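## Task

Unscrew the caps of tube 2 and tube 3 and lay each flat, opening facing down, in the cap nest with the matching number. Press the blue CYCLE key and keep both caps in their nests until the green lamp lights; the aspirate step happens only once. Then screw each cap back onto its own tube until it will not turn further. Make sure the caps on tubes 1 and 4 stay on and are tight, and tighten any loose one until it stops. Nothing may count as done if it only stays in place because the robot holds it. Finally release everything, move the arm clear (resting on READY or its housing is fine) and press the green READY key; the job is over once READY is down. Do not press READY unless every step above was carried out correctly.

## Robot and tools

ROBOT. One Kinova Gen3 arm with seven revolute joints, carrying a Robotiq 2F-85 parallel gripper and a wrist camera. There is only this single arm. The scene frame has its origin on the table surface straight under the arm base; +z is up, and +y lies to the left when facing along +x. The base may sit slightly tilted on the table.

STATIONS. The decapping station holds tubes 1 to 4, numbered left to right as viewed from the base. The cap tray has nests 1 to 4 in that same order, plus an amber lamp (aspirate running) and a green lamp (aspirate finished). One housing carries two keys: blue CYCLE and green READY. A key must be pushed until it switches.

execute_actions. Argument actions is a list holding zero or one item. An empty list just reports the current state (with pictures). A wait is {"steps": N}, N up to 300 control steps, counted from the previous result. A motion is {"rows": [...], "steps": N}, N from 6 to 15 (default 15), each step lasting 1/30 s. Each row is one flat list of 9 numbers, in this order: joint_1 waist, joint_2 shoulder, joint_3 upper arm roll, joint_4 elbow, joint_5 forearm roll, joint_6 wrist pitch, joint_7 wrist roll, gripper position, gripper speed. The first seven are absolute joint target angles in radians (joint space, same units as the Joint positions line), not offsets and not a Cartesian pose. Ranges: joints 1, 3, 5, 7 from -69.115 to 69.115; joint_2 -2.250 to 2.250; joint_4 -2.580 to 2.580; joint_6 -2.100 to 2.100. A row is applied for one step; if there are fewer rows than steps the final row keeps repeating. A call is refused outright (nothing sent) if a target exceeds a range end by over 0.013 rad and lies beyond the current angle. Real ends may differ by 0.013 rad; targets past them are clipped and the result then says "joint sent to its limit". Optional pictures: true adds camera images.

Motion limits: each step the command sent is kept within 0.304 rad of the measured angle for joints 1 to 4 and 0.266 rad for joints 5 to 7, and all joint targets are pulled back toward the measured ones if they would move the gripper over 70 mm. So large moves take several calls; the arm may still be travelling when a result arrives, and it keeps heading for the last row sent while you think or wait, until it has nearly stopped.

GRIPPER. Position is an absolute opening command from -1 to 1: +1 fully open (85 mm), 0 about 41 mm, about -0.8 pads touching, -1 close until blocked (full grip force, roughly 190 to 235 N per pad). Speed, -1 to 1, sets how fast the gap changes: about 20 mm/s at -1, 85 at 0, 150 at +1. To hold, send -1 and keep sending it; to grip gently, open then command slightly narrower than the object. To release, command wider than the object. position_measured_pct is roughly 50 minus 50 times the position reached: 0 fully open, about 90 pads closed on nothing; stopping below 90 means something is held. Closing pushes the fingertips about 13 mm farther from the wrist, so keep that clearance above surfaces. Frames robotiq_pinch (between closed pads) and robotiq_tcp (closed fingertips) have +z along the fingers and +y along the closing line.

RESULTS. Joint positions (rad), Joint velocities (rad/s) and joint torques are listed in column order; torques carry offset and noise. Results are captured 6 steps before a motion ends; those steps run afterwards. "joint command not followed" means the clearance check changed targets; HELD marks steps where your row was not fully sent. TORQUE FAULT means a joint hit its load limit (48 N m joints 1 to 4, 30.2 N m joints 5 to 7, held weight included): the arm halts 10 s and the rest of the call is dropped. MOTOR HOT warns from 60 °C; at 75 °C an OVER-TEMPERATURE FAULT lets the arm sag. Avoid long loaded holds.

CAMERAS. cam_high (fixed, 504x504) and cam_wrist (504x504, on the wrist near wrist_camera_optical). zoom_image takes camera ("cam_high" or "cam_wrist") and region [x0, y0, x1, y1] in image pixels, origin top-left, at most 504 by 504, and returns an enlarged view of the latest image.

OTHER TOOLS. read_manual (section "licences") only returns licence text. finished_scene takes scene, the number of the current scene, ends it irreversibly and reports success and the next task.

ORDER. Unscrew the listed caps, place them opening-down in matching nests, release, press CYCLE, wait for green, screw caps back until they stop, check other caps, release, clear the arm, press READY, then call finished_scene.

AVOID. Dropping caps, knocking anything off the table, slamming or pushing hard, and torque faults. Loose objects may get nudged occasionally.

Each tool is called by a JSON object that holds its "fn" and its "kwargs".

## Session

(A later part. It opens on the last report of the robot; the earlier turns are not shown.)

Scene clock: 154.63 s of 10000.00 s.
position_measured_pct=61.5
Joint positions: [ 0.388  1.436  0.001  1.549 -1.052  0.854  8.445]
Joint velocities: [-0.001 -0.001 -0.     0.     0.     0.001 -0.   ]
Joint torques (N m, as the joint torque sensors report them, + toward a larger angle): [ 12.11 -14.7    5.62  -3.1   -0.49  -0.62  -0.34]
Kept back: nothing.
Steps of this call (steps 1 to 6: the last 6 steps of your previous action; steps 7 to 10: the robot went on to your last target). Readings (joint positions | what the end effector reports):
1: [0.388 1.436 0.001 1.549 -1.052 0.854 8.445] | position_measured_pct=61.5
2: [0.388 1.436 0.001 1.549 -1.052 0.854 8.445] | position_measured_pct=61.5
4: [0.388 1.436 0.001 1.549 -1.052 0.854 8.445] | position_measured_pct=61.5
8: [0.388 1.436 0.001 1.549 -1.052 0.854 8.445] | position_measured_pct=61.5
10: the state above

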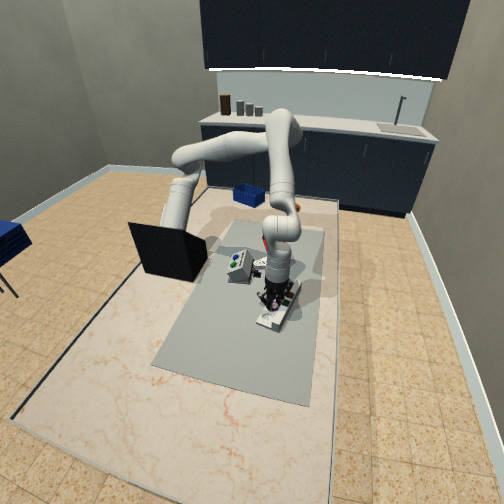

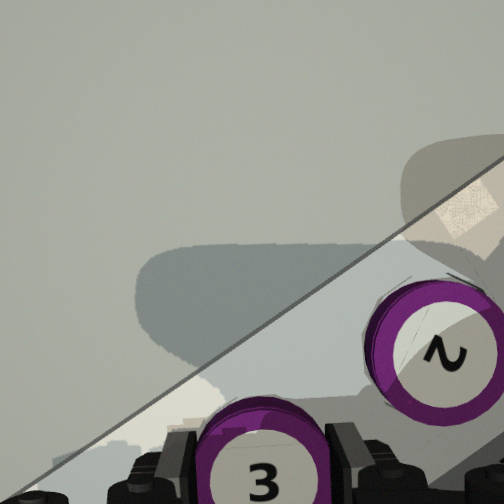

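{"fn": "execute_actions", "kwargs": {"actions": [{"rows": [[0.3872,1.4375,0,1.5483,-1.0523,0.8536,8.445,0.03,-0.5]], "steps": 12}]}}

{"fn": "execute_actions", "kwargs": {"actions": [{"rows": [[0.4098,1.4126,0,1.5520,-1.0161,0.8679,8.424,0.03,-0.5]], "steps": 15}]}}

{"fn": "execute_actions", "kwargs": {"actions": [{"steps": 8}], "pictures": true}}

Scene clock: 156.27 s of 10000.00 s.
position_measured_pct=55.2
Joint positions: [ 0.388  1.437  0.     1.548 -1.052  0.854  8.445]
Joint velocities: [-0.004  0.005 -0.001  0.001 -0.001 -0.001  0.   ]
Joint torques (N m, as the joint torque sensors report them, + toward a larger angle): [ 13.25 -16.25   6.23  -2.82  -0.23  -0.23  -0.25]
Steps of this call (steps 1 to 15: the robot went on to your last target; steps 16 to 43: nothing new was sent; steps 44 to 49: the first 6 steps of this action). Readings (joint positions | what the end effector reports):
44: [0.388 1.436 0.001 1.549 -1.052 0.854 8.445] | position_measured_pct=61.5
45: [0.388 1.436 0.001 1.548 -1.052 0.854 8.445] | position_measured_pct=61.5
47: [0.388 1.437 0.000 1.548 -1.052 0.854 8.445] | position_measured_pct=58.3
49: the state above

Scene clock: 156.77 s of 10000.00 s.
position_measured_pct=48.8
Joint positions: [ 0.409  1.413  0.     1.552 -1.016  0.868  8.424]
Joint velocities: [ 0.006 -0.007 -0.003 -0.001 -0.001  0.    -0.   ]
Joint torques (N m, as the joint torque sensors report them, + toward a larger angle): [ 13.23 -16.55   6.26  -3.19  -0.16  -0.21  -0.31]
Steps of this call (steps 1 to 6: the last 6 steps of your previous action; steps 7 to 15: the first 9 steps of this action). Readings (joint positions | what the end effector reports):
7: [0.389 1.436 -0.000 1.549 -1.051 0.854 8.444] | position_measured_pct=48.8
8: [0.395 1.430 -0.001 1.550 -1.044 0.857 8.440] | position_measured_pct=48.8
10: [0.408 1.414 0.000 1.551 -1.021 0.866 8.427] | position_measured_pct=48.8
14: [0.409 1.414 0.000 1.552 -1.016 0.868 8.424] | position_measured_pct=48.8
15: the state above

Scene clock: 157.03 s of 10000.00 s.
position_measured_pct=48.8
Joint positions: [ 0.41   1.413  0.     1.552 -1.016  0.868  8.424]
Joint velocities: [ 0.001  0.     0.     0.003  0.001  0.    -0.   ]
Joint torques (N m, as the joint torque sensors report them, + toward a larger angle): [ 13.21 -16.11   6.26  -3.07  -0.25  -0.24  -0.34]
Kept back: nothing.
Steps of this call (steps 1 to 6: the last 6 steps of your previous action; steps 7 to 8: the robot went on to your last target). Readings (joint positions | what the end effector reports):
1: [0.409 1.413 -0.000 1.552 -1.016 0.868 8.424] | position_measured_pct=48.8
2: [0.409 1.413 -0.000 1.552 -1.016 0.868 8.424] | position_measured_pct=48.8
4: [0.410 1.413 0.000 1.552 -1.016 0.868 8.424] | position_measured_pct=48.8
8: the state above

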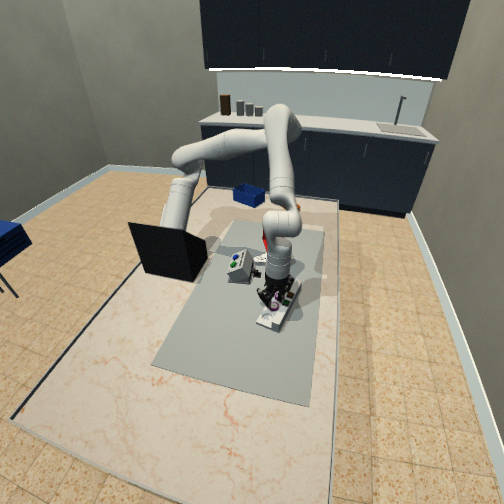

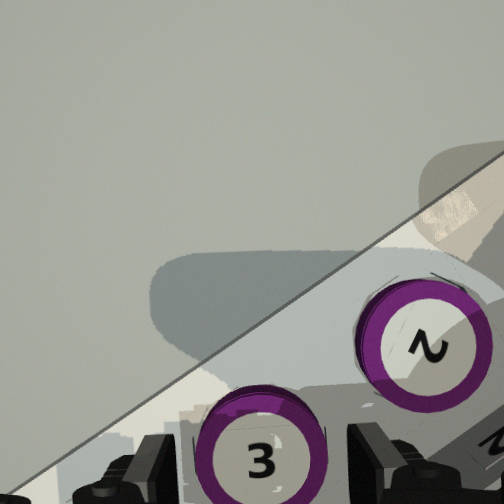

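{"fn": "zoom_image", "kwargs": {"camera": "cam_wrist", "region": [160, 260, 504, 504]}}

{"fn": "zoom_image", "kwargs": {"camera": "cam_wrist", "region": [170, 360, 370, 504]}}

Region (160, 260, 504, 504) of cam_wrist's 504x504 image, scaled by 1.465; it fills the top 357 rows of this view, and the rest is white.

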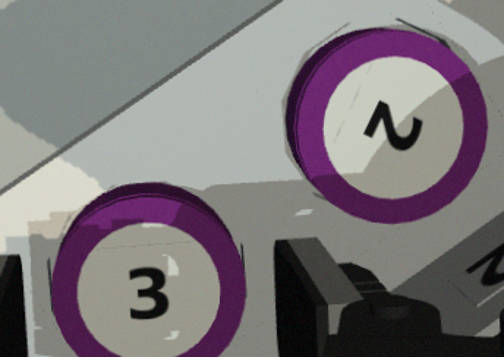

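Region (170, 360, 370, 504) of cam_wrist's 504x504 image, scaled by 2.520; it fills the top 363 rows of this view, and the rest is white.

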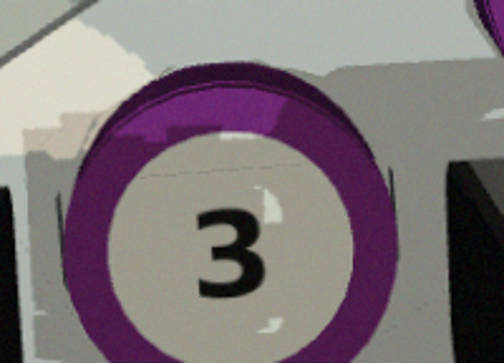

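{"fn": "zoom_image", "kwargs": {"camera": "cam_high", "region": [200, 220, 320, 340]}}

Region (200, 220, 320, 340) of cam_high's 504x504 image, scaled by 4.200, with more detail than that image has.

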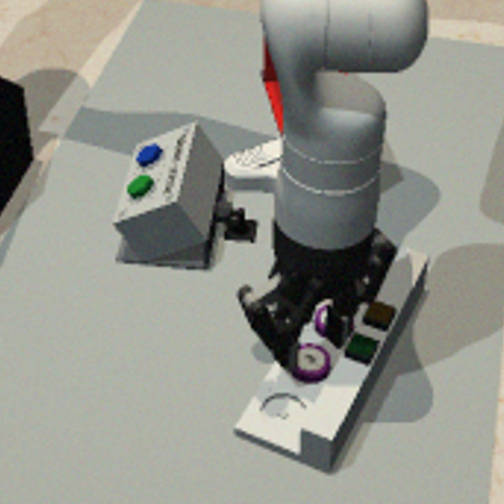

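{"fn": "execute_actions", "kwargs": {"actions": [{"rows": [[0.4128,1.4013,0,1.5719,-1.0210,0.8641,8.3851,0.03,0],[0.4158,1.3900,0,1.5918,-1.0258,0.8602,8.3463,0.03,0],[0.4188,1.3787,0,1.6117,-1.0307,0.8564,8.3074,0.03,0],[0.4218,1.3674,0,1.6316,-1.0355,0.8526,8.2685,0.03,0],[0.4248,1.3561,0,1.6515,-1.0404,0.8487,8.2297,0.03,0],[0.4278,1.3448,0,1.6714,-1.0452,0.8449,8.1908,0.03,0],[0.4308,1.3335,0,1.6913,-1.0501,0.8410,8.1519,0.03,0],[0.4338,1.3222,0,1.7112,-1.0550,0.8372,8.1131,-1,0],[0.4368,1.3109,0,1.7311,-1.0598,0.8334,8.0742,-1,0],[0.4398,1.2996,0,1.7510,-1.0647,0.8295,8.0353,-1,0],[0.4428,1.2883,0,1.7709,-1.0695,0.8257,7.9965,-1,0],[0.4458,1.2770,0,1.7908,-1.0744,0.8219,7.9576,-1,0],[0.4488,1.2656,0,1.8106,-1.0793,0.8180,7.9187,-1,0],[0.4518,1.2543,0,1.8305,-1.0841,0.8142,7.8799,-1,0],[0.4548,1.2430,0,1.8504,-1.0890,0.8104,7.8410,-1,0]], "steps": 15}]}}

{"fn": "execute_actions", "kwargs": {"actions": [{"rows": [[0.4578,1.2317,0,1.8703,-1.0938,0.8065,7.8021,-1,0],[0.4608,1.2204,0,1.8902,-1.0987,0.8027,7.7633,-1,0],[0.4638,1.2091,0,1.9101,-1.1035,0.7989,7.7244,-1,0],[0.4668,1.1978,0,1.9300,-1.1084,0.7950,7.6855,-1,0],[0.4698,1.1865,0,1.9499,-1.1133,0.7912,7.6467,-1,0],[0.4728,1.1752,0,1.9698,-1.1181,0.7873,7.6078,-1,0],[0.4758,1.1639,0,1.9897,-1.1230,0.7835,7.5689,-1,0],[0.4788,1.1526,0,2.0096,-1.1278,0.7797,7.5301,-1,0],[0.4818,1.1413,0,2.0295,-1.1327,0.7758,7.4912,-1,0],[0.4848,1.1300,0,2.0494,-1.1376,0.7720,7.4523,-1,0],[0.4878,1.1187,0,2.0693,-1.1424,0.7682,7.4135,-1,0],[0.4908,1.1074,0,2.0892,-1.1473,0.7643,7.3746,-1,0],[0.4938,1.0961,0,2.1091,-1.1521,0.7605,7.3357,-1,0],[0.4968,1.0848,0,2.1290,-1.1570,0.7567,7.2969,-1,0],[0.4998,1.0735,0,2.1489,-1.1618,0.7528,7.2580,-1,0]], "steps": 15}]}}

{"fn": "execute_actions", "kwargs": {"actions": [{"rows": [[0.5028,1.0622,0,2.1688,-1.1667,0.7490,7.2191,-1,0],[0.5058,1.0509,0,2.1887,-1.1716,0.7451,7.1803,-1,0],[0.5088,1.0396,0,2.2086,-1.1764,0.7413,7.1414,-1,0],[0.5118,1.0283,0,2.2285,-1.1813,0.7375,7.1025,-1,0],[0.5148,1.0170,0,2.2484,-1.1861,0.7336,7.0637,-1,0],[0.5178,1.0057,0,2.2682,-1.1910,0.7298,7.0248,-1,0],[0.5208,0.9943,0,2.2881,-1.1958,0.7260,6.9859,-1,0],[0.5238,0.9830,0,2.3080,-1.2007,0.7221,6.9471,-1,0],[0.5268,0.9717,0,2.3279,-1.2056,0.7183,6.9082,-1,0],[0.5298,0.9604,0,2.3478,-1.2104,0.7145,6.8693,-1,0],[0.5328,0.9491,0,2.3677,-1.2153,0.7106,6.8305,-1,0],[0.5358,0.9378,0,2.3876,-1.2201,0.7068,6.7916,-1,0],[0.5388,0.9265,0,2.4075,-1.2250,0.7029,6.7527,-1,0],[0.5418,0.9152,0,2.4274,-1.2298,0.6991,6.7139,-1,0],[0.5448,0.9039,0,2.4473,-1.2347,0.6953,6.675,-1,0]], "steps": 15}]}}

{"fn": "execute_actions", "kwargs": {"actions": [{"steps": 16}], "pictures": true}}

Scene clock: 168.73 s of 10000.00 s.
position_measured_pct=49.2
Joint positions: [ 0.429  1.34   0.     1.677 -1.047  0.844  8.18 ]
Joint velocities: [ 0.084 -0.318 -0.     0.579 -0.142 -0.112 -1.137]
Joint torques (N m, as the joint torque sensors report them, + toward a larger angle): [ 12.65 -15.55   6.01  -2.71  -0.32  -0.07  -0.28]
Steps of this call (steps 1 to 15: the robot went on to your last target; steps 16 to 342: nothing new was sent; steps 343 to 351: the first 9 steps of this action). Readings (joint positions | what the end effector reports):
343: [0.410 1.412 -0.000 1.553 -1.016 0.868 8.423] | position_measured_pct=48.8
344: [0.411 1.408 -0.000 1.559 -1.018 0.866 8.413] | position_measured_pct=48.8
346: [0.415 1.391 -0.000 1.585 -1.024 0.861 8.364] | position_measured_pct=48.8
350: [0.426 1.351 0.000 1.658 -1.042 0.847 8.218] | position_measured_pct=48.8
351: the state above

Scene clock: 169.23 s of 10000.00 s.
position_measured_pct=90.9
Joint positions: [ 0.473  1.173  0.     1.974 -1.119  0.787  7.6  ]
Joint velocities: [ 0.091 -0.339 -0.     0.594 -0.145 -0.115 -1.162]
Joint torques (N m, as the joint torque sensors report them, + toward a larger angle): [ 11.   -13.33   5.58  -2.54  -0.32  -0.01  -0.38]
Steps of this call (steps 1 to 6: the last 6 steps of your previous action; steps 7 to 15: the first 9 steps of this action). Readings (joint positions | what the end effector reports):
7: [0.450 1.263 0.000 1.815 -1.080 0.817 7.911] | position_measured_pct=67.5
8: [0.453 1.252 0.000 1.835 -1.085 0.813 7.872] | position_measured_pct=70.6
10: [0.458 1.229 0.000 1.874 -1.095 0.806 7.794] | position_measured_pct=76.6
14: [0.470 1.184 0.000 1.954 -1.114 0.790 7.639] | position_measured_pct=88.5
15: the state above

Scene clock: 169.73 s of 10000.00 s.
position_measured_pct=91.7
Joint positions: [ 0.518  1.003  0.     2.272 -1.192  0.729  7.017]
Joint velocities: [ 0.09  -0.341  0.     0.594 -0.146 -0.115 -1.162]
Joint torques (N m, as the joint torque sensors report them, + toward a larger angle): [  9.06 -10.42   4.32  -1.51  -0.3   -0.16  -0.23]
Steps of this call (steps 1 to 6: the last 6 steps of your previous action; steps 7 to 15: the first 9 steps of this action). Readings (joint positions | what the end effector reports):
7: [0.494 1.094 0.000 2.113 -1.153 0.760 7.328] | position_measured_pct=91.7
8: [0.497 1.082 0.000 2.133 -1.158 0.756 7.289] | position_measured_pct=91.7
10: [0.503 1.060 0.000 2.173 -1.168 0.748 7.211] | position_measured_pct=91.7
14: [0.515 1.015 0.000 2.252 -1.187 0.733 7.056] | position_measured_pct=91.7
15: the state above

Scene clock: 170.27 s of 10000.00 s.
position_measured_pct=91.7
Joint positions: [ 0.544  0.905  0.     2.447 -1.235  0.695  6.675]
Joint velocities: [ 0.002 -0.009  0.     0.    -0.001 -0.001  0.   ]
Joint torques (N m, as the joint torque sensors report them, + toward a larger angle): [ 8.04 -8.67  3.63 -1.33 -0.27 -0.24 -0.27]
Kept back: nothing.
Steps of this call (steps 1 to 6: the last 6 steps of your previous action; steps 7 to 16: the robot went on to your last target). Readings (joint positions | what the end effector reports):
1: [0.521 0.992 0.000 2.292 -1.197 0.725 6.978] | position_measured_pct=91.7
2: [0.524 0.981 0.000 2.312 -1.202 0.721 6.939] | position_measured_pct=91.7
4: [0.530 0.958 0.000 2.352 -1.211 0.714 6.862] | position_measured_pct=91.7
8: [0.541 0.916 0.000 2.427 -1.230 0.699 6.714] | position_measured_pct=91.7
16: the state above

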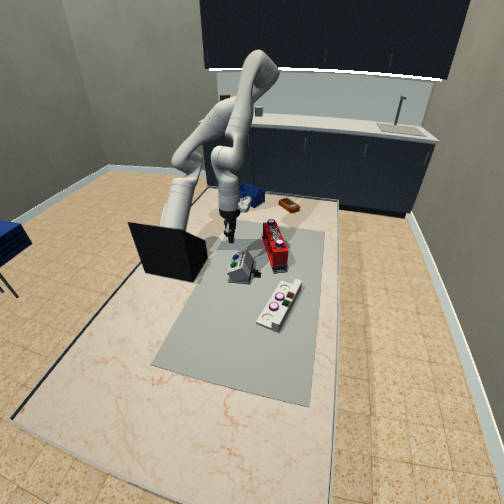

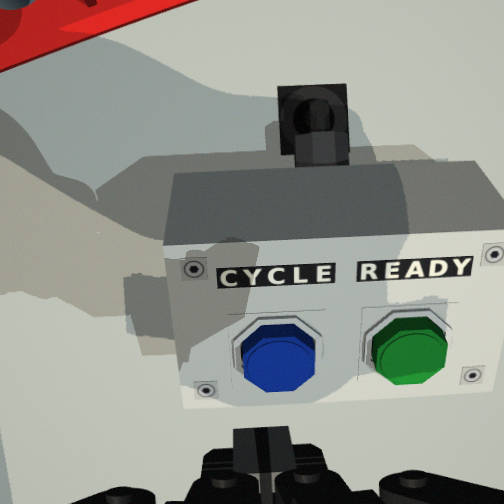

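{"fn": "zoom_image", "kwargs": {"camera": "cam_wrist", "region": [200, 290, 480, 490]}}

Region (200, 290, 480, 490) of cam_wrist's 504x504 image, scaled by 1.800; it fills the top 360 rows of this view, and the rest is white.

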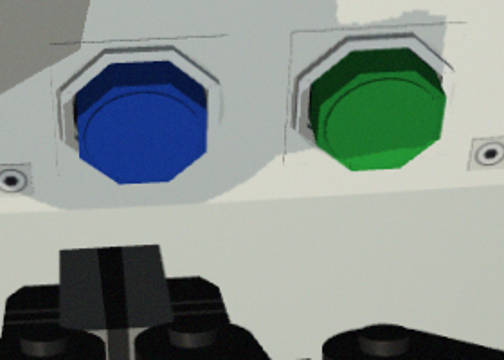

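{"fn": "execute_actions", "kwargs": {"actions": [{"rows": [[0.5364,0.9170,0,2.4486,-1.2603,0.6958,6.6979,-1,0],[0.5280,0.9302,0,2.4500,-1.2859,0.6964,6.7207,-1,0],[0.5196,0.9433,0,2.4513,-1.3116,0.6969,6.7436,-1,0],[0.5111,0.9565,0,2.4527,-1.3372,0.6975,6.7665,-1,0],[0.5027,0.9696,0,2.4540,-1.3628,0.6980,6.7893,-1,0],[0.4943,0.9827,0,2.4554,-1.3884,0.6985,6.8122,-1,0],[0.4859,0.9959,0,2.4567,-1.4140,0.6991,6.8351,-1,0],[0.4775,1.0090,0,2.4581,-1.4397,0.6996,6.8579,-1,0],[0.4691,1.0222,0,2.4594,-1.4653,0.7002,6.8808,-1,0],[0.4607,1.0353,0,2.4608,-1.4909,0.7007,6.9037,-1,0],[0.4523,1.0484,0,2.4621,-1.5165,0.7012,6.9265,-1,0],[0.4438,1.0616,0,2.4635,-1.5421,0.7018,6.9494,-1,0],[0.4354,1.0747,0,2.4648,-1.5678,0.7023,6.9723,-1,0],[0.4270,1.0879,0,2.4662,-1.5934,0.7029,6.9951,-1,0],[0.4186,1.1010,0,2.4675,-1.6190,0.7034,7.018,-1,0]], "steps": 15}]}}

{"fn": "execute_actions", "kwargs": {"actions": [{"steps": 14}], "pictures": true}}

Scene clock: 175.13 s of 10000.00 s.
position_measured_pct=91.7
Joint positions: [ 0.487  0.995 -0.     2.456 -1.409  0.699  6.831]
Joint velocities: [-0.242  0.379 -0.     0.04  -0.759  0.015  0.676]
Joint torques (N m, as the joint torque sensors report them, + toward a larger angle): [ 8.04 -9.19  3.76 -0.73 -0.19  0.01 -0.45]
Steps of this call (steps 1 to 15: the robot went on to your last target; steps 16 to 137: nothing new was sent; steps 138 to 146: the first 9 steps of this action). Readings (joint positions | what the end effector reports):
138: [0.544 0.905 0.000 2.447 -1.236 0.695 6.676] | position_measured_pct=91.7
139: [0.539 0.913 0.000 2.448 -1.246 0.696 6.685] | position_measured_pct=91.7
141: [0.525 0.935 0.000 2.450 -1.286 0.696 6.721] | position_measured_pct=91.7
145: [0.495 0.982 -0.000 2.455 -1.384 0.698 6.808] | position_measured_pct=91.7
146: the state above

Scene clock: 175.60 s of 10000.00 s.
position_measured_pct=91.7
Joint positions: [ 0.42   1.099 -0.     2.467 -1.619  0.703  7.018]
Joint velocities: [-0.01   0.014  0.     0.     0.001  0.     0.   ]
Joint torques (N m, as the joint torque sensors report them, + toward a larger angle): [ 8.86 -9.44  3.94  0.75 -0.25 -0.25 -0.38]
Kept back: nothing.
Steps of this call (steps 1 to 6: the last 6 steps of your previous action; steps 7 to 14: the robot went on to your last target). Readings (joint positions | what the end effector reports):
1: [0.478 1.008 -0.000 2.458 -1.435 0.700 6.854] | position_measured_pct=91.7
2: [0.470 1.020 -0.000 2.459 -1.460 0.700 6.876] | position_measured_pct=91.7
4: [0.454 1.046 -0.000 2.462 -1.511 0.701 6.922] | position_measured_pct=91.7
8: [0.424 1.092 -0.000 2.467 -1.606 0.703 7.007] | position_measured_pct=91.7
14: the state above

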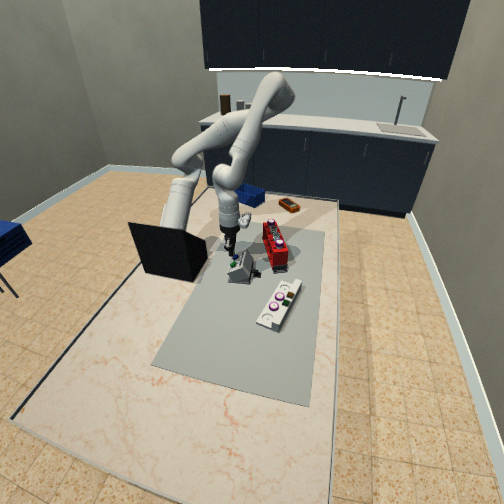

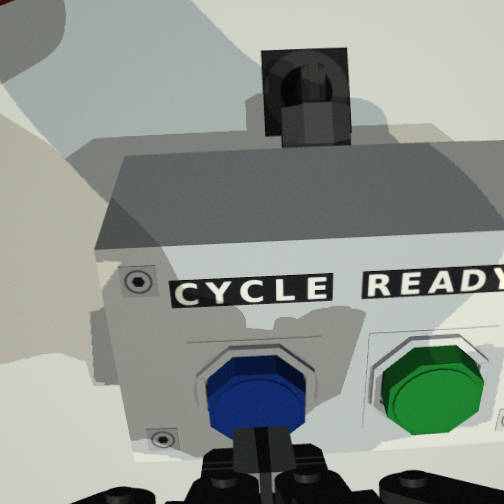

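{"fn": "execute_actions", "kwargs": {"actions": [{"rows": [[0.4163,1.1022,0,2.4667,-1.6214,0.7044,7.0185,-1,0],[0.4141,1.1033,0,2.4659,-1.6239,0.7053,7.0190,-1,0],[0.4118,1.1045,0,2.4652,-1.6263,0.7063,7.0195,-1,0],[0.4095,1.1057,0,2.4644,-1.6288,0.7073,7.0200,-1,0],[0.4073,1.1069,0,2.4636,-1.6312,0.7082,7.0205,-1,0],[0.4050,1.1080,0,2.4628,-1.6336,0.7092,7.0210,-1,0],[0.4027,1.1092,0,2.4620,-1.6361,0.7102,7.0215,-1,0],[0.4005,1.1104,0,2.4612,-1.6385,0.7111,7.0220,-1,0],[0.3982,1.1116,0,2.4605,-1.6410,0.7121,7.0225,-1,0],[0.3959,1.1127,0,2.4597,-1.6434,0.7131,7.0230,-1,0]], "steps": 14}]}}

{"fn": "execute_actions", "kwargs": {"actions": [{"rows": [[0.3937,1.1139,0,2.4589,-1.6459,0.7140,7.0235,-1,0],[0.3914,1.1151,0,2.4581,-1.6483,0.7150,7.0240,-1,0]], "steps": 10}], "pictures": true}}

Scene clock: 177.40 s of 10000.00 s.
position_measured_pct=91.7
Joint positions: [ 0.403  1.109  0.     2.462 -1.635  0.71   7.021]
Joint velocities: [-0.064  0.036  0.    -0.023 -0.073  0.029  0.015]
Joint torques (N m, as the joint torque sensors report them, + toward a larger angle): [ 8.8  -9.73  3.86  0.76 -0.35 -0.34 -0.2 ]
Steps of this call (steps 1 to 30: the robot went on to your last target; steps 31 to 46: nothing new was sent; steps 47 to 54: the first 8 steps of this action). Readings (joint positions | what the end effector reports):
47: [0.418 1.101 0.000 2.467 -1.619 0.704 7.018] | position_measured_pct=91.7
48: [0.416 1.102 0.000 2.467 -1.621 0.704 7.018] | position_measured_pct=91.7
50: [0.412 1.105 0.000 2.465 -1.626 0.706 7.019] | position_measured_pct=91.7
54: the state above

Scene clock: 177.73 s of 10000.00 s.
position_measured_pct=91.7
Joint positions: [ 0.393  1.114  0.001  2.46  -1.647  0.714  7.024]
Joint velocities: [-0.     0.001  0.001  0.008 -0.005 -0.     0.001]
Joint torques (N m, as the joint torque sensors report them, + toward a larger angle): [ 8.43 -9.4   3.48 -0.61 -0.85  0.11 -0.32]
Steps of this call (steps 1 to 6: the last 6 steps of your previous action; steps 7 to 10: the first 4 steps of this action). Readings (joint positions | what the end effector reports):
7: [0.396 1.112 0.001 2.461 -1.643 0.713 7.023] | position_measured_pct=91.7
8: [0.394 1.113 0.001 2.460 -1.645 0.714 7.023] | position_measured_pct=91.7
10: the state above

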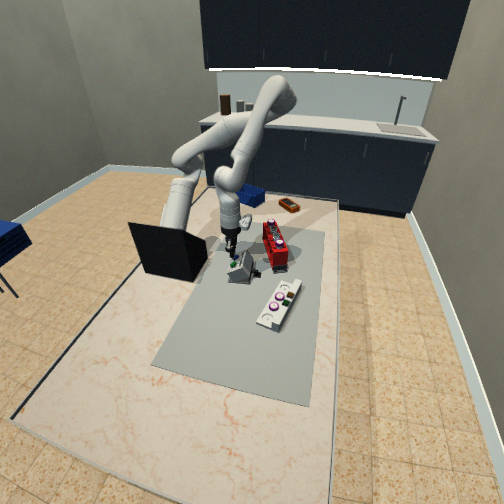

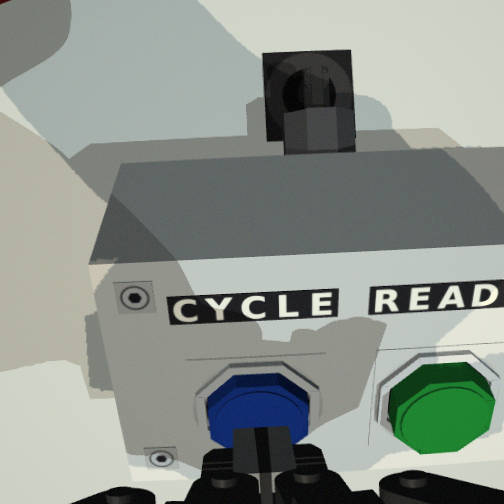

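{"fn": "execute_actions", "kwargs": {"actions": [{"rows": [[0.3891,1.1163,0,2.4573,-1.6507,0.7160,7.0246,-1,0],[0.3869,1.1174,0,2.4566,-1.6532,0.7169,7.0251,-1,0]], "steps": 10}], "pictures": true}}

{"fn": "zoom_image", "kwargs": {"camera": "cam_high", "region": [210, 230, 320, 340]}}

Scene clock: 178.10 s of 10000.00 s.
position_measured_pct=91.7
Joint positions: [ 0.388  1.116  0.001  2.458 -1.652  0.716  7.025]
Joint velocities: [ 0.001  0.     0.     0.001 -0.006  0.     0.002]
Joint torques (N m, as the joint torque sensors report them, + toward a larger angle): [ 8.24 -9.28  2.73 -0.96 -0.97  0.23 -0.36]
Steps of this call (steps 1 to 6: the last 6 steps of your previous action; step 7: the robot went on to your last target; steps 8 to 11: the first 4 steps of this action). Readings (joint positions | what the end effector reports):
8: [0.392 1.115 0.001 2.459 -1.648 0.715 7.024] | position_measured_pct=91.7
9: [0.390 1.115 0.001 2.459 -1.650 0.716 7.025] | position_measured_pct=91.7
11: the state above

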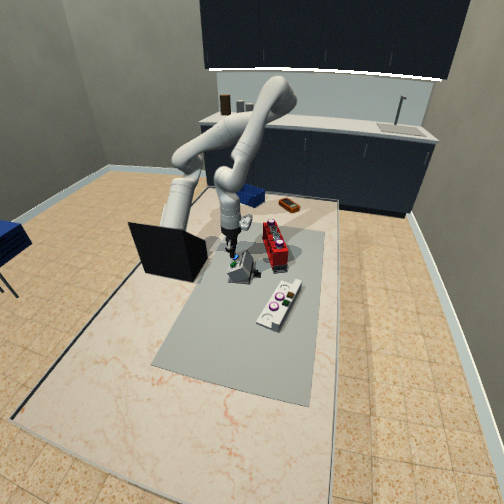

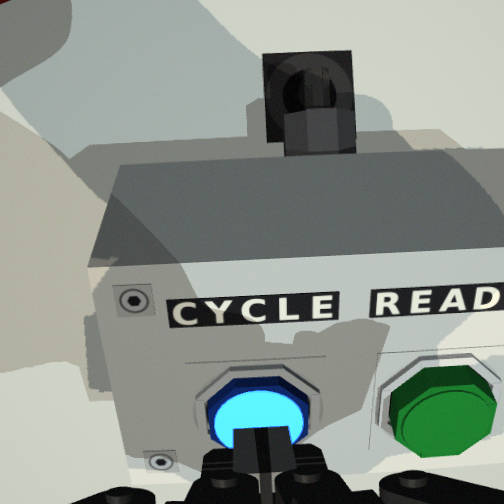

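Region (210, 230, 320, 340) of cam_high's 504x504 image, scaled by 4.582, with more detail than that image has.

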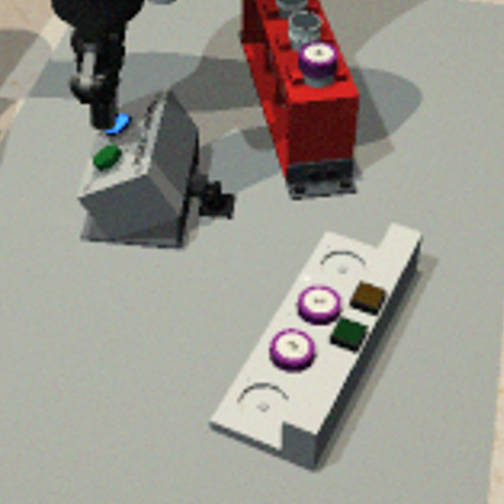

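{"fn": "execute_actions", "kwargs": {"actions": [{"rows": [[0.3927,1.1144,0,2.4586,-1.6469,0.7145,7.024,-1,0],[0.3992,1.1111,0,2.4608,-1.6399,0.7117,7.024,-1,0],[0.4056,1.1077,0,2.4630,-1.6330,0.7089,7.024,-1,0],[0.4121,1.1044,0,2.4653,-1.6260,0.7062,7.024,-1,0],[0.4186,1.1010,0,2.4675,-1.6190,0.7034,7.024,-1,0],[0.4291,1.0846,0,2.4658,-1.5870,0.7027,7.0573,-1,0],[0.4396,1.0682,0,2.4641,-1.5550,0.7021,7.0907,-1,0],[0.4502,1.0517,0,2.4625,-1.5229,0.7014,7.1240,-1,0],[0.4607,1.0353,0,2.4608,-1.4909,0.7007,7.1573,-1,0],[0.4712,1.0189,0,2.4591,-1.4589,0.7000,7.1907,-1,0],[0.4817,1.0025,0,2.4574,-1.4269,0.6994,7.2240,-1,0],[0.4922,0.9860,0,2.4557,-1.3948,0.6987,7.2573,-1,0],[0.5027,0.9696,0,2.4540,-1.3628,0.6980,7.2906,-1,0],[0.5133,0.9532,0,2.4524,-1.3308,0.6973,7.3240,-1,0],[0.5238,0.9368,0,2.4507,-1.2988,0.6967,7.3573,-1,0]], "steps": 15}]}}

{"fn": "execute_actions", "kwargs": {"actions": [{"rows": [[0.5343,0.9203,0,2.4490,-1.2667,0.6960,7.3906,-1,0],[0.5448,0.9039,0,2.4473,-1.2347,0.6953,7.4240,-1,0],[0.5403,0.9209,0,2.4175,-1.2274,0.7011,7.4573,-1,0],[0.5358,0.9378,0,2.3876,-1.2201,0.7068,7.4906,-1,0],[0.5313,0.9548,0,2.3578,-1.2128,0.7126,7.5240,-1,0],[0.5268,0.9717,0,2.3279,-1.2056,0.7183,7.5573,-1,0],[0.5223,0.9887,0,2.2981,-1.1983,0.7241,7.5906,-1,0],[0.5178,1.0056,0,2.2682,-1.1910,0.7298,7.6239,-1,0],[0.5133,1.0226,0,2.2384,-1.1837,0.7356,7.6573,-1,0],[0.5088,1.0396,0,2.2086,-1.1764,0.7413,7.6906,-1,0],[0.5043,1.0565,0,2.1787,-1.1691,0.7471,7.7239,-1,0],[0.4998,1.0735,0,2.1489,-1.1618,0.7528,7.7573,-1,0],[0.4953,1.0904,0,2.1190,-1.1545,0.7586,7.7906,-1,0],[0.4908,1.1074,0,2.0892,-1.1473,0.7643,7.8239,-1,0],[0.4863,1.1243,0,2.0593,-1.1400,0.7701,7.8573,-1,0]], "steps": 15}]}}

{"fn": "execute_actions", "kwargs": {"actions": [{"rows": [[0.4818,1.1413,0,2.0295,-1.1327,0.7758,7.8906,0.03,0],[0.4773,1.1583,0,1.9997,-1.1254,0.7816,7.9239,0.03,0],[0.4728,1.1752,0,1.9698,-1.1181,0.7873,7.9572,0.03,0],[0.4683,1.1922,0,1.9400,-1.1108,0.7931,7.9906,0.03,0],[0.4638,1.2091,0,1.9101,-1.1035,0.7989,8.0239,0.03,0],[0.4593,1.2261,0,1.8803,-1.0962,0.8046,8.0572,0.03,0],[0.4548,1.2430,0,1.8504,-1.0890,0.8104,8.0906,0.03,0],[0.4503,1.2600,0,1.8206,-1.0817,0.8161,8.1239,0.03,0],[0.4458,1.2770,0,1.7908,-1.0744,0.8219,8.1572,0.03,0],[0.4413,1.2939,0,1.7609,-1.0671,0.8276,8.1906,0.03,0],[0.4368,1.3109,0,1.7311,-1.0598,0.8334,8.2239,0.03,0],[0.4323,1.3278,0,1.7012,-1.0525,0.8391,8.2572,0.03,0],[0.4278,1.3448,0,1.6714,-1.0452,0.8449,8.2905,0.03,0],[0.4233,1.3617,0,1.6415,-1.0380,0.8506,8.3239,0.03,0],[0.4188,1.3787,0,1.6117,-1.0307,0.8564,8.3572,0.03,0]], "steps": 15}]}}

{"fn": "execute_actions", "kwargs": {"actions": [{"rows": [[0.4143,1.3956,0,1.5818,-1.0234,0.8621,8.3905,0.03,0],[0.4098,1.4126,0,1.5520,-1.0161,0.8679,8.424,0.03,0]], "steps": 15}], "pictures": true}}

Scene clock: 182.30 s of 10000.00 s.
position_measured_pct=91.7
Joint positions: [ 0.439  1.068 -0.     2.464 -1.562  0.702  7.078]
Joint velocities: [ 0.269 -0.404 -0.003 -0.041  0.793 -0.015  0.902]
Joint torques (N m, as the joint torque sensors report them, + toward a larger angle): [  8.6  -10.44   4.03   0.7   -0.35  -0.25  -0.4 ]
Steps of this call (steps 1 to 6: the last 6 steps of your previous action; steps 7 to 15: the robot went on to your last target; steps 16 to 117: nothing new was sent; steps 118 to 126: the first 9 steps of this action). Readings (joint positions | what the end effector reports):
118: [0.389 1.116 0.001 2.459 -1.651 0.716 7.025] | position_measured_pct=91.7
119: [0.394 1.113 0.001 2.460 -1.647 0.714 7.024] | position_measured_pct=91.7
121: [0.405 1.108 0.001 2.464 -1.636 0.710 7.024] | position_measured_pct=91.7
125: [0.431 1.080 0.000 2.466 -1.587 0.703 7.051] | position_measured_pct=91.7
126: the state above

Scene clock: 182.80 s of 10000.00 s.
position_measured_pct=91.7
Joint positions: [ 0.529  0.944  0.     2.346 -1.207  0.714  7.545]
Joint velocities: [-0.084  0.48   0.005 -0.885  0.167  0.173  0.894]
Joint torques (N m, as the joint torque sensors report them, + toward a larger angle): [ 7.82 -7.03  3.82 -1.48 -0.29 -0.26 -0.28]
Steps of this call (steps 1 to 6: the last 6 steps of your previous action; steps 7 to 15: the first 9 steps of this action). Readings (joint positions | what the end effector reports):
7: [0.508 0.961 -0.000 2.453 -1.348 0.698 7.306] | position_measured_pct=91.7
8: [0.519 0.945 -0.000 2.452 -1.316 0.697 7.339] | position_measured_pct=91.7
10: [0.533 0.920 0.000 2.445 -1.260 0.697 7.405] | position_measured_pct=91.7
14: [0.531 0.931 -0.000 2.375 -1.212 0.708 7.516] | position_measured_pct=91.7
15: the state above

Scene clock: 183.30 s of 10000.00 s.
position_measured_pct=72.6
Joint positions: [ 0.462  1.215  0.     1.899 -1.101  0.801  8.036]
Joint velocities: [-0.134  0.51  -0.    -0.894  0.216  0.173  0.996]
Joint torques (N m, as the joint torque sensors report them, + toward a larger angle): [ 11.63 -13.83   5.53  -2.4   -0.43  -0.02  -0.34]
Steps of this call (steps 1 to 6: the last 6 steps of your previous action; steps 7 to 15: the first 9 steps of this action). Readings (joint positions | what the end effector reports):
7: [0.498 1.077 0.000 2.138 -1.159 0.755 7.770] | position_measured_pct=91.7
8: [0.494 1.095 0.000 2.108 -1.152 0.761 7.803] | position_measured_pct=91.7
10: [0.485 1.129 0.000 2.048 -1.137 0.772 7.870] | position_measured_pct=87.3
14: [0.467 1.198 0.000 1.929 -1.108 0.795 8.003] | position_measured_pct=75.8
15: the state above

Scene clock: 183.80 s of 10000.00 s.
position_measured_pct=48.8
Joint positions: [ 0.411  1.408 -0.     1.554 -1.016  0.867  8.424]
Joint velocities: [-0.008  0.03   0.003 -0.035  0.006  0.012  0.01 ]
Joint torques (N m, as the joint torque sensors report them, + toward a larger angle): [ 13.08 -15.24   5.98  -3.25  -0.1   -0.38  -0.23]
Steps of this call (steps 1 to 6: the last 6 steps of your previous action; steps 7 to 15: the first 9 steps of this action). Readings (joint positions | what the end effector reports):
7: [0.431 1.334 0.000 1.690 -1.050 0.841 8.269] | position_measured_pct=52.0
8: [0.426 1.351 0.000 1.660 -1.043 0.847 8.303] | position_measured_pct=50.4
10: [0.418 1.381 -0.000 1.605 -1.029 0.857 8.365] | position_measured_pct=49.2
14: [0.411 1.407 -0.000 1.556 -1.017 0.867 8.423] | position_measured_pct=48.8
15: the state above

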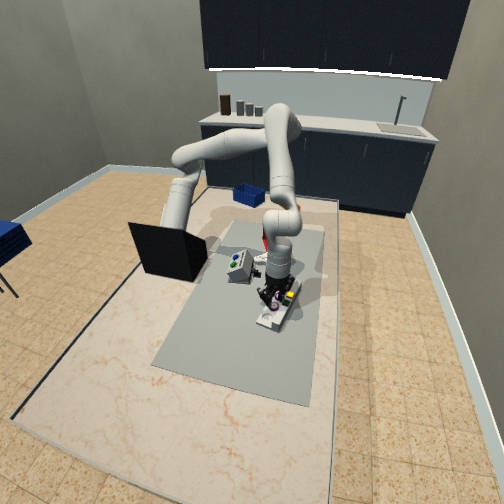

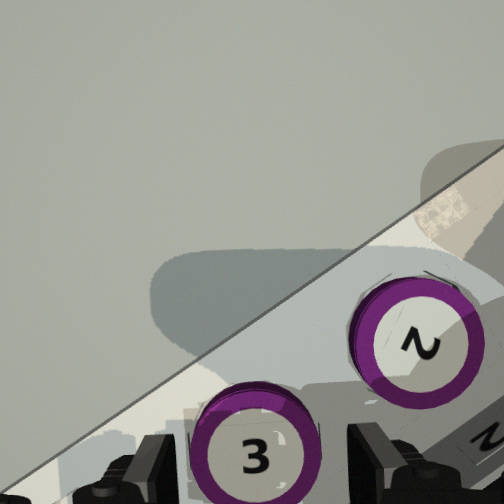

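{"fn": "execute_actions", "kwargs": {"actions": [{"steps": 60}], "pictures": true}}

{"fn": "zoom_image", "kwargs": {"camera": "cam_high", "region": [230, 250, 330, 350]}}

Scene clock: 185.80 s of 10000.00 s.
position_measured_pct=48.8
Joint positions: [ 0.41   1.413  0.     1.552 -1.016  0.868  8.424]
Joint velocities: [-0.001 -0.001  0.    -0.    -0.    -0.    -0.   ]
Joint torques (N m, as the joint torque sensors report them, + toward a larger angle): [ 13.25 -16.21   6.32  -3.11  -0.27  -0.19  -0.33]
Kept back: nothing.
Steps of this call (steps 1 to 6: the last 6 steps of your previous action; steps 7 to 15: the robot went on to your last target; steps 16 to 60: nothing new was sent). Readings (joint positions | what the end effector reports):
1: [0.411 1.409 -0.000 1.553 -1.016 0.868 8.424] | position_measured_pct=48.8
2: [0.411 1.410 -0.000 1.553 -1.016 0.868 8.424] | position_measured_pct=48.8
4: [0.410 1.411 -0.000 1.552 -1.016 0.868 8.424] | position_measured_pct=48.8
8: [0.410 1.412 -0.000 1.552 -1.016 0.868 8.424] | position_measured_pct=48.8
60: the state above
The arm was judged still, so your last target was given up. Only a new action makes it travel on or press farther. Fingers that are still opening or closing keep moving.

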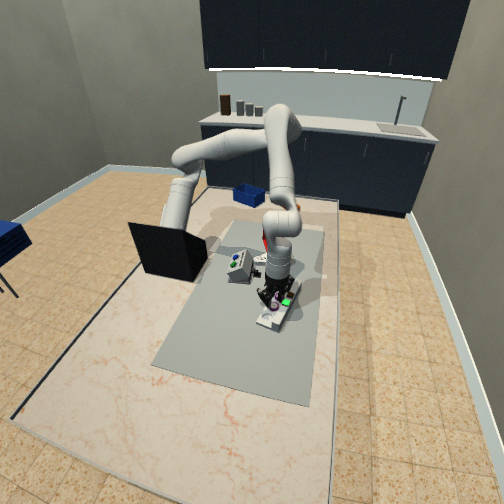

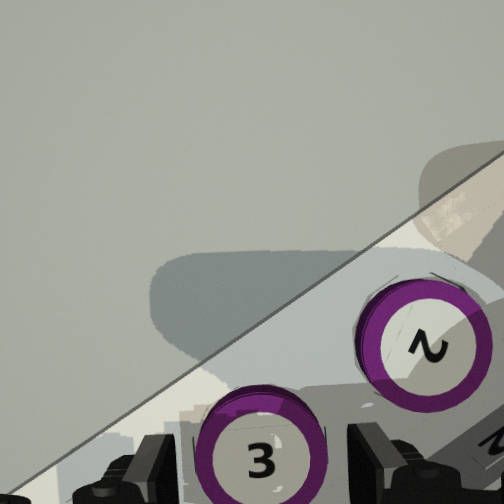

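Region (230, 250, 330, 350) of cam_high's 504x504 image, scaled by 5.040, with more detail than that image has.

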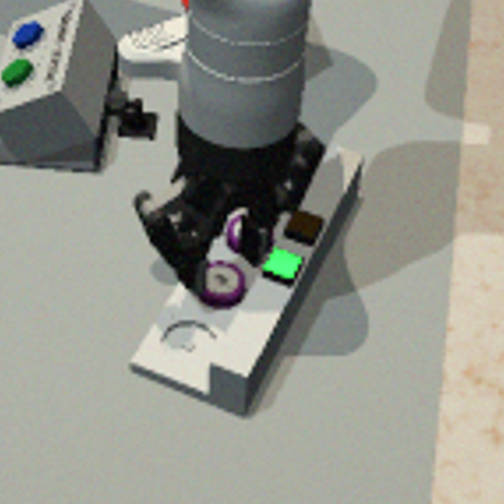

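{"fn": "execute_actions", "kwargs": {"actions": [{"rows": [[0.4045,1.4185,0,1.5511,-1.0247,0.8646,8.429,0.03,-0.3],[0.3992,1.4244,0,1.5502,-1.0332,0.8612,8.434,0.03,-0.3],[0.3938,1.4302,0,1.5493,-1.0418,0.8579,8.4388,0.03,-0.3],[0.3885,1.4361,0,1.5484,-1.0503,0.8545,8.4437,0.03,-0.3]], "steps": 14}]}}

{"fn": "execute_actions", "kwargs": {"actions": [{"rows": [[0.3885,1.4361,0,1.5484,-1.0503,0.8545,8.4437,-1,-0.3]], "steps": 12}]}}

{"fn": "execute_actions", "kwargs": {"actions": [{"steps": 7}]}}

Scene clock: 187.77 s of 10000.00 s.
position_measured_pct=48.8
Joint positions: [ 0.39   1.435 -0.     1.549 -1.05   0.855  8.444]
Joint velocities: [-0.005  0.005  0.011 -0.005 -0.002 -0.005  0.001]
Joint torques (N m, as the joint torque sensors report them, + toward a larger angle): [ 13.27 -16.     6.2   -2.93   0.01  -0.36  -0.3 ]
Steps of this call (steps 1 to 51: nothing new was sent; steps 52 to 59: the first 8 steps of this action). Readings (joint positions | what the end effector reports):
52: [0.409 1.414 0.000 1.552 -1.017 0.868 8.425] | position_measured_pct=48.8
53: [0.405 1.418 0.001 1.551 -1.022 0.865 8.428] | position_measured_pct=48.8
55: [0.395 1.429 0.000 1.549 -1.037 0.860 8.436] | position_measured_pct=48.8
59: the state above

Scene clock: 188.17 s of 10000.00 s.
position_measured_pct=56.3
Joint positions: [ 0.389  1.436  0.     1.548 -1.05   0.855  8.444]
Joint velocities: [ 0.006 -0.013  0.007  0.     0.005  0.008 -0.   ]
Joint torques (N m, as the joint torque sensors report them, + toward a larger angle): [ 12.93 -15.08   5.88  -2.94  -0.41  -0.52  -0.21]
Steps of this call (steps 1 to 6: the last 6 steps of your previous action; steps 7 to 12: the first 6 steps of this action). Readings (joint positions | what the end effector reports):
7: [0.389 1.436 -0.000 1.548 -1.050 0.855 8.444] | position_measured_pct=48.8
8: [0.389 1.436 -0.000 1.548 -1.050 0.855 8.444] | position_measured_pct=49.2
10: [0.389 1.436 -0.000 1.548 -1.050 0.854 8.444] | position_measured_pct=52.0
12: the state above

Scene clock: 188.40 s of 10000.00 s.
position_measured_pct=62.3
Joint positions: [ 0.389  1.435  0.001  1.548 -1.05   0.855  8.444]
Joint velocities: [ 0.    -0.001 -0.    -0.001  0.001 -0.001 -0.   ]
Joint torques (N m, as the joint torque sensors report them, + toward a larger angle): [ 12.62 -15.32   5.85  -2.81  -0.36  -0.38  -0.33]
Kept back: nothing.
Steps of this call (steps 1 to 6: the last 6 steps of your previous action; step 7: the robot went on to your last target). Readings (joint positions | what the end effector reports):
1: [0.389 1.436 0.000 1.548 -1.050 0.855 8.444] | position_measured_pct=58.3
2: [0.389 1.435 0.000 1.548 -1.050 0.855 8.444] | position_measured_pct=59.5
4: [0.389 1.435 0.001 1.548 -1.050 0.855 8.444] | position_measured_pct=61.5
7: the state above

{"fn": "execute_actions", "kwargs": {"actions": [{"rows": [[0.3928,1.4314,0,1.5491,-1.0435,0.8572,8.4398,-1,-0.3],[0.3970,1.4267,0,1.5498,-1.0366,0.8599,8.4358,-1,-0.3],[0.4013,1.4220,0,1.5506,-1.0298,0.8625,8.4319,-1,-0.3],[0.4055,1.4173,0,1.5513,-1.0229,0.8652,8.4279,-1,-0.3],[0.4098,1.4126,0,1.5520,-1.0161,0.8679,8.424,-1,-0.3],[0.4060,1.3857,0,1.5701,-1.0136,0.8719,8.4583,-1,-0.3],[0.4021,1.3588,0,1.5882,-1.0111,0.8759,8.4927,-1,-0.3],[0.3983,1.3320,0,1.6063,-1.0085,0.8799,8.5270,-1,-0.3],[0.3945,1.3051,0,1.6244,-1.0060,0.8839,8.5614,-1,-0.3],[0.3907,1.2782,0,1.6424,-1.0035,0.8879,8.5957,-1,-0.3],[0.3868,1.2513,0,1.6605,-1.0010,0.8919,8.6301,-1,-0.3],[0.3830,1.2245,0,1.6786,-0.9984,0.8959,8.6644,-1,-0.3],[0.3792,1.1976,0,1.6967,-0.9959,0.8999,8.6988,-1,-0.3],[0.3753,1.1707,0,1.7148,-0.9934,0.9038,8.7331,-1,-0.3],[0.3715,1.1438,0,1.7329,-0.9909,0.9078,8.7674,-1,-0.3]], "steps": 15}]}}

{"fn": "execute_actions", "kwargs": {"actions": [{"rows": [[0.3677,1.1170,0,1.7510,-0.9883,0.9118,8.8018,-1,-0.3],[0.3639,1.0901,0,1.7691,-0.9858,0.9158,8.8361,-1,-0.3],[0.3600,1.0632,0,1.7871,-0.9833,0.9198,8.8705,-1,-0.3],[0.3562,1.0363,0,1.8052,-0.9808,0.9238,8.9048,-1,-0.3],[0.3524,1.0095,0,1.8233,-0.9782,0.9278,8.9392,-1,-0.3],[0.3485,0.9826,0,1.8414,-0.9757,0.9318,8.9735,-1,-0.3],[0.3447,0.9557,0,1.8595,-0.9732,0.9358,9.0079,-1,-0.3],[0.3287,0.9325,0,1.8781,-0.9831,0.9334,9.0422,-1,-0.3],[0.3127,0.9093,0,1.8967,-0.9929,0.9310,9.0766,-1,-0.3],[0.2968,0.8862,0,1.9153,-1.0028,0.9286,9.1109,-1,-0.3],[0.2808,0.8630,0,1.9339,-1.0126,0.9261,9.1452,-1,-0.3],[0.2648,0.8398,0,1.9525,-1.0225,0.9237,9.1796,-1,-0.3],[0.2488,0.8166,0,1.9711,-1.0323,0.9213,9.2139,-1,-0.3],[0.2328,0.7934,0,1.9896,-1.0422,0.9189,9.2483,-1,-0.3],[0.2168,0.7702,0,2.0082,-1.0520,0.9165,9.2826,-1,-0.3]], "steps": 15}]}}

{"fn": "execute_actions", "kwargs": {"actions": [{"rows": [[0.2009,0.7471,0,2.0268,-1.0619,0.9141,9.3170,-1,-0.3],[0.1849,0.7239,0,2.0454,-1.0717,0.9116,9.3513,-1,-0.3],[0.1689,0.7007,0,2.0640,-1.0816,0.9092,9.3857,-1,-0.3],[0.1529,0.6775,0,2.0826,-1.0914,0.9068,9.42,-1,-0.3]], "steps": 15}]}}

{"fn": "execute_actions", "kwargs": {"actions": [{"steps": 10}], "pictures": true}}

Scene clock: 195.20 s of 10000.00 s.
position_measured_pct=62.3
Joint positions: [ 0.404  1.366  0.001  1.577 -1.012  0.873  8.461]
Joint velocities: [-0.074 -0.637 -0.008  0.413  0.039  0.095  0.747]
Joint torques (N m, as the joint torque sensors report them, + toward a larger angle): [ 12.5  -16.98   5.39  -2.31  -0.03   0.07  -0.49]
Steps of this call (steps 1 to 15: the robot went on to your last target; steps 16 to 195: nothing new was sent; steps 196 to 204: the first 9 steps of this action). Readings (joint positions | what the end effector reports):
196: [0.390 1.434 0.000 1.549 -1.049 0.855 8.443] | position_measured_pct=62.3
197: [0.393 1.431 -0.000 1.549 -1.045 0.857 8.441] | position_measured_pct=62.3
199: [0.401 1.422 -0.000 1.550 -1.033 0.861 8.434] | position_measured_pct=62.3
203: [0.406 1.386 0.001 1.565 -1.013 0.870 8.441] | position_measured_pct=62.3
204: the state above

Scene clock: 195.70 s of 10000.00 s.
position_measured_pct=62.3
Joint positions: [ 0.348  0.992  0.     1.835 -0.979  0.929  8.962]
Joint velocities: [-0.191 -0.771  0.01   0.556 -0.011  0.054  1.041]
Joint torques (N m, as the joint torque sensors report them, + toward a larger angle): [ 11.35 -12.46   5.28  -3.11  -0.24  -0.26  -0.08]
Steps of this call (steps 1 to 6: the last 6 steps of your previous action; steps 7 to 15: the first 9 steps of this action). Readings (joint positions | what the end effector reports):
7: [0.380 1.201 0.000 1.693 -0.996 0.899 8.691] | position_measured_pct=62.3
8: [0.376 1.175 0.000 1.710 -0.994 0.903 8.725] | position_measured_pct=62.3
10: [0.369 1.123 0.000 1.746 -0.989 0.911 8.792] | position_measured_pct=62.3
14: [0.353 1.018 0.000 1.817 -0.979 0.926 8.928] | position_measured_pct=62.3
15: the state above

Scene clock: 196.20 s of 10000.00 s.
position_measured_pct=62.3
Joint positions: [ 0.159  0.686 -0.002  2.08  -1.091  0.908  9.419]
Joint velocities: [-0.029 -0.037  0.006  0.041 -0.02  -0.014  0.071]
Joint torques (N m, as the joint torque sensors report them, + toward a larger angle): [12.5  -8.3   7.33 -3.78 -0.65 -0.85 -0.43]
Steps of this call (steps 1 to 6: the last 6 steps of your previous action; steps 7 to 15: the first 9 steps of this action). Readings (joint positions | what the end effector reports):
7: [0.250 0.820 -0.000 1.968 -1.028 0.923 9.209] | position_measured_pct=62.3
8: [0.234 0.797 -0.000 1.987 -1.039 0.920 9.244] | position_measured_pct=62.3
10: [0.202 0.750 -0.000 2.025 -1.060 0.915 9.314] | position_measured_pct=62.3
14: [0.160 0.689 -0.002 2.077 -1.089 0.909 9.413] | position_measured_pct=62.3
15: the state above

Scene clock: 196.53 s of 10000.00 s.
position_measured_pct=62.3
Joint positions: [ 0.153  0.678 -0.     2.083 -1.091  0.907  9.42 ]
Joint velocities: [-0.003 -0.004  0.    -0.     0.001  0.     0.001]
Joint torques (N m, as the joint torque sensors report them, + toward a larger angle): [ 10.95 -10.25   5.78  -2.76  -0.19  -0.27  -0.22]
Kept back: nothing.
Steps of this call (steps 1 to 6: the last 6 steps of your previous action; steps 7 to 10: the robot went on to your last target). Readings (joint positions | what the end effector reports):
1: [0.158 0.685 -0.001 2.081 -1.091 0.907 9.420] | position_measured_pct=62.3
2: [0.157 0.683 -0.000 2.082 -1.091 0.907 9.420] | position_measured_pct=62.3
4: [0.155 0.681 -0.000 2.082 -1.091 0.907 9.420] | position_measured_pct=62.3
8: [0.154 0.678 -0.000 2.083 -1.091 0.907 9.420] | position_measured_pct=62.3
10: the state above

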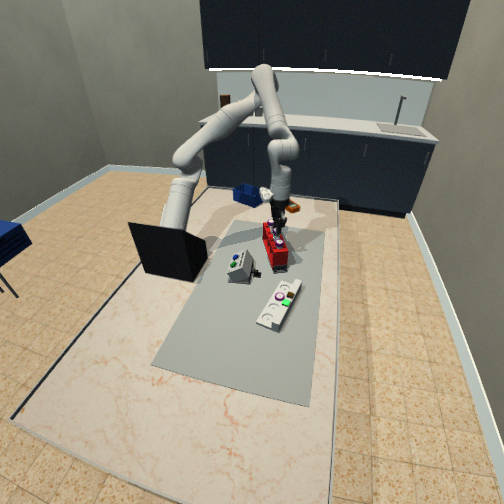

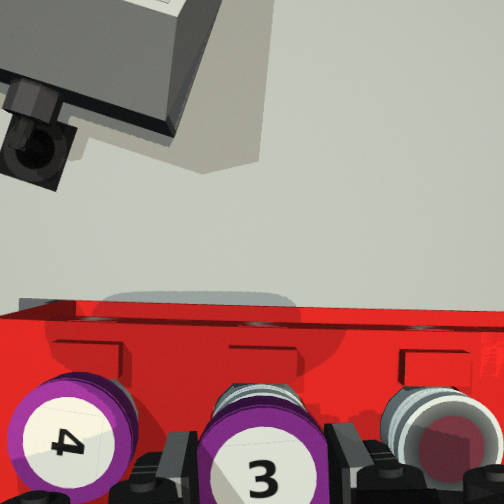

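{"fn": "zoom_image", "kwargs": {"camera": "cam_wrist", "region": [0, 330, 504, 504]}}

{"fn": "zoom_image", "kwargs": {"camera": "cam_wrist", "region": [170, 360, 360, 504]}}

Region (0, 330, 504, 504) of cam_wrist's 504x504 image, scaled by 1.000; it fills the top 174 rows of this view, and the rest is white.

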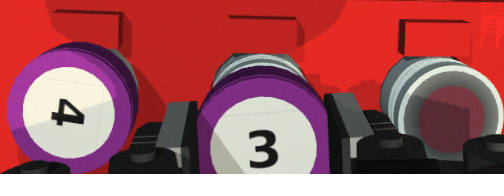

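Region (170, 360, 360, 504) of cam_wrist's 504x504 image, scaled by 2.653; it fills the top 382 rows of this view, and the rest is white.

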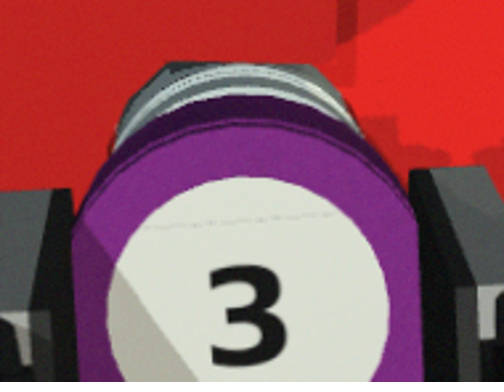

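{"fn": "zoom_image", "kwargs": {"camera": "cam_wrist", "region": [364, 364, 504, 504]}}

{"fn": "zoom_image", "kwargs": {"camera": "cam_wrist", "region": [0, 364, 140, 504]}}

Region (364, 364, 504, 504) of cam_wrist's 504x504 image, scaled by 3.600.

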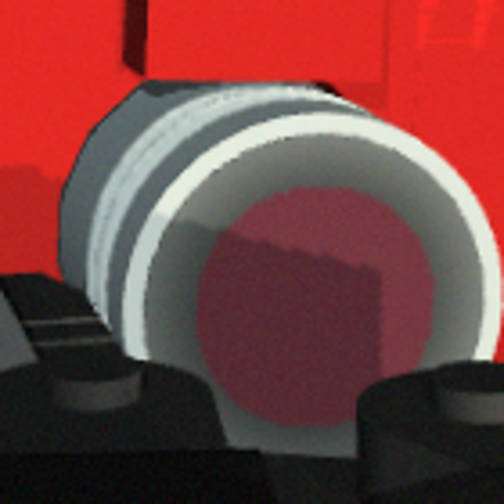

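Region (0, 364, 140, 504) of cam_wrist's 504x504 image, scaled by 3.600.

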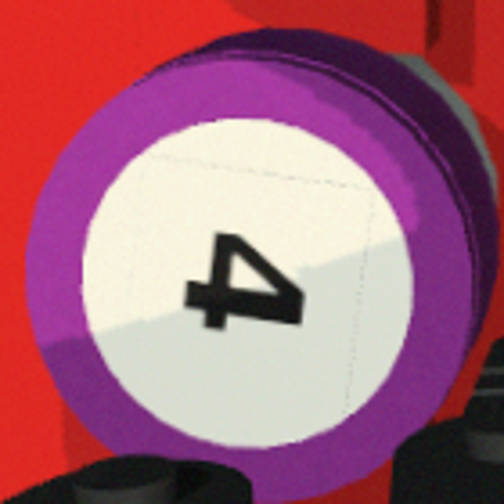

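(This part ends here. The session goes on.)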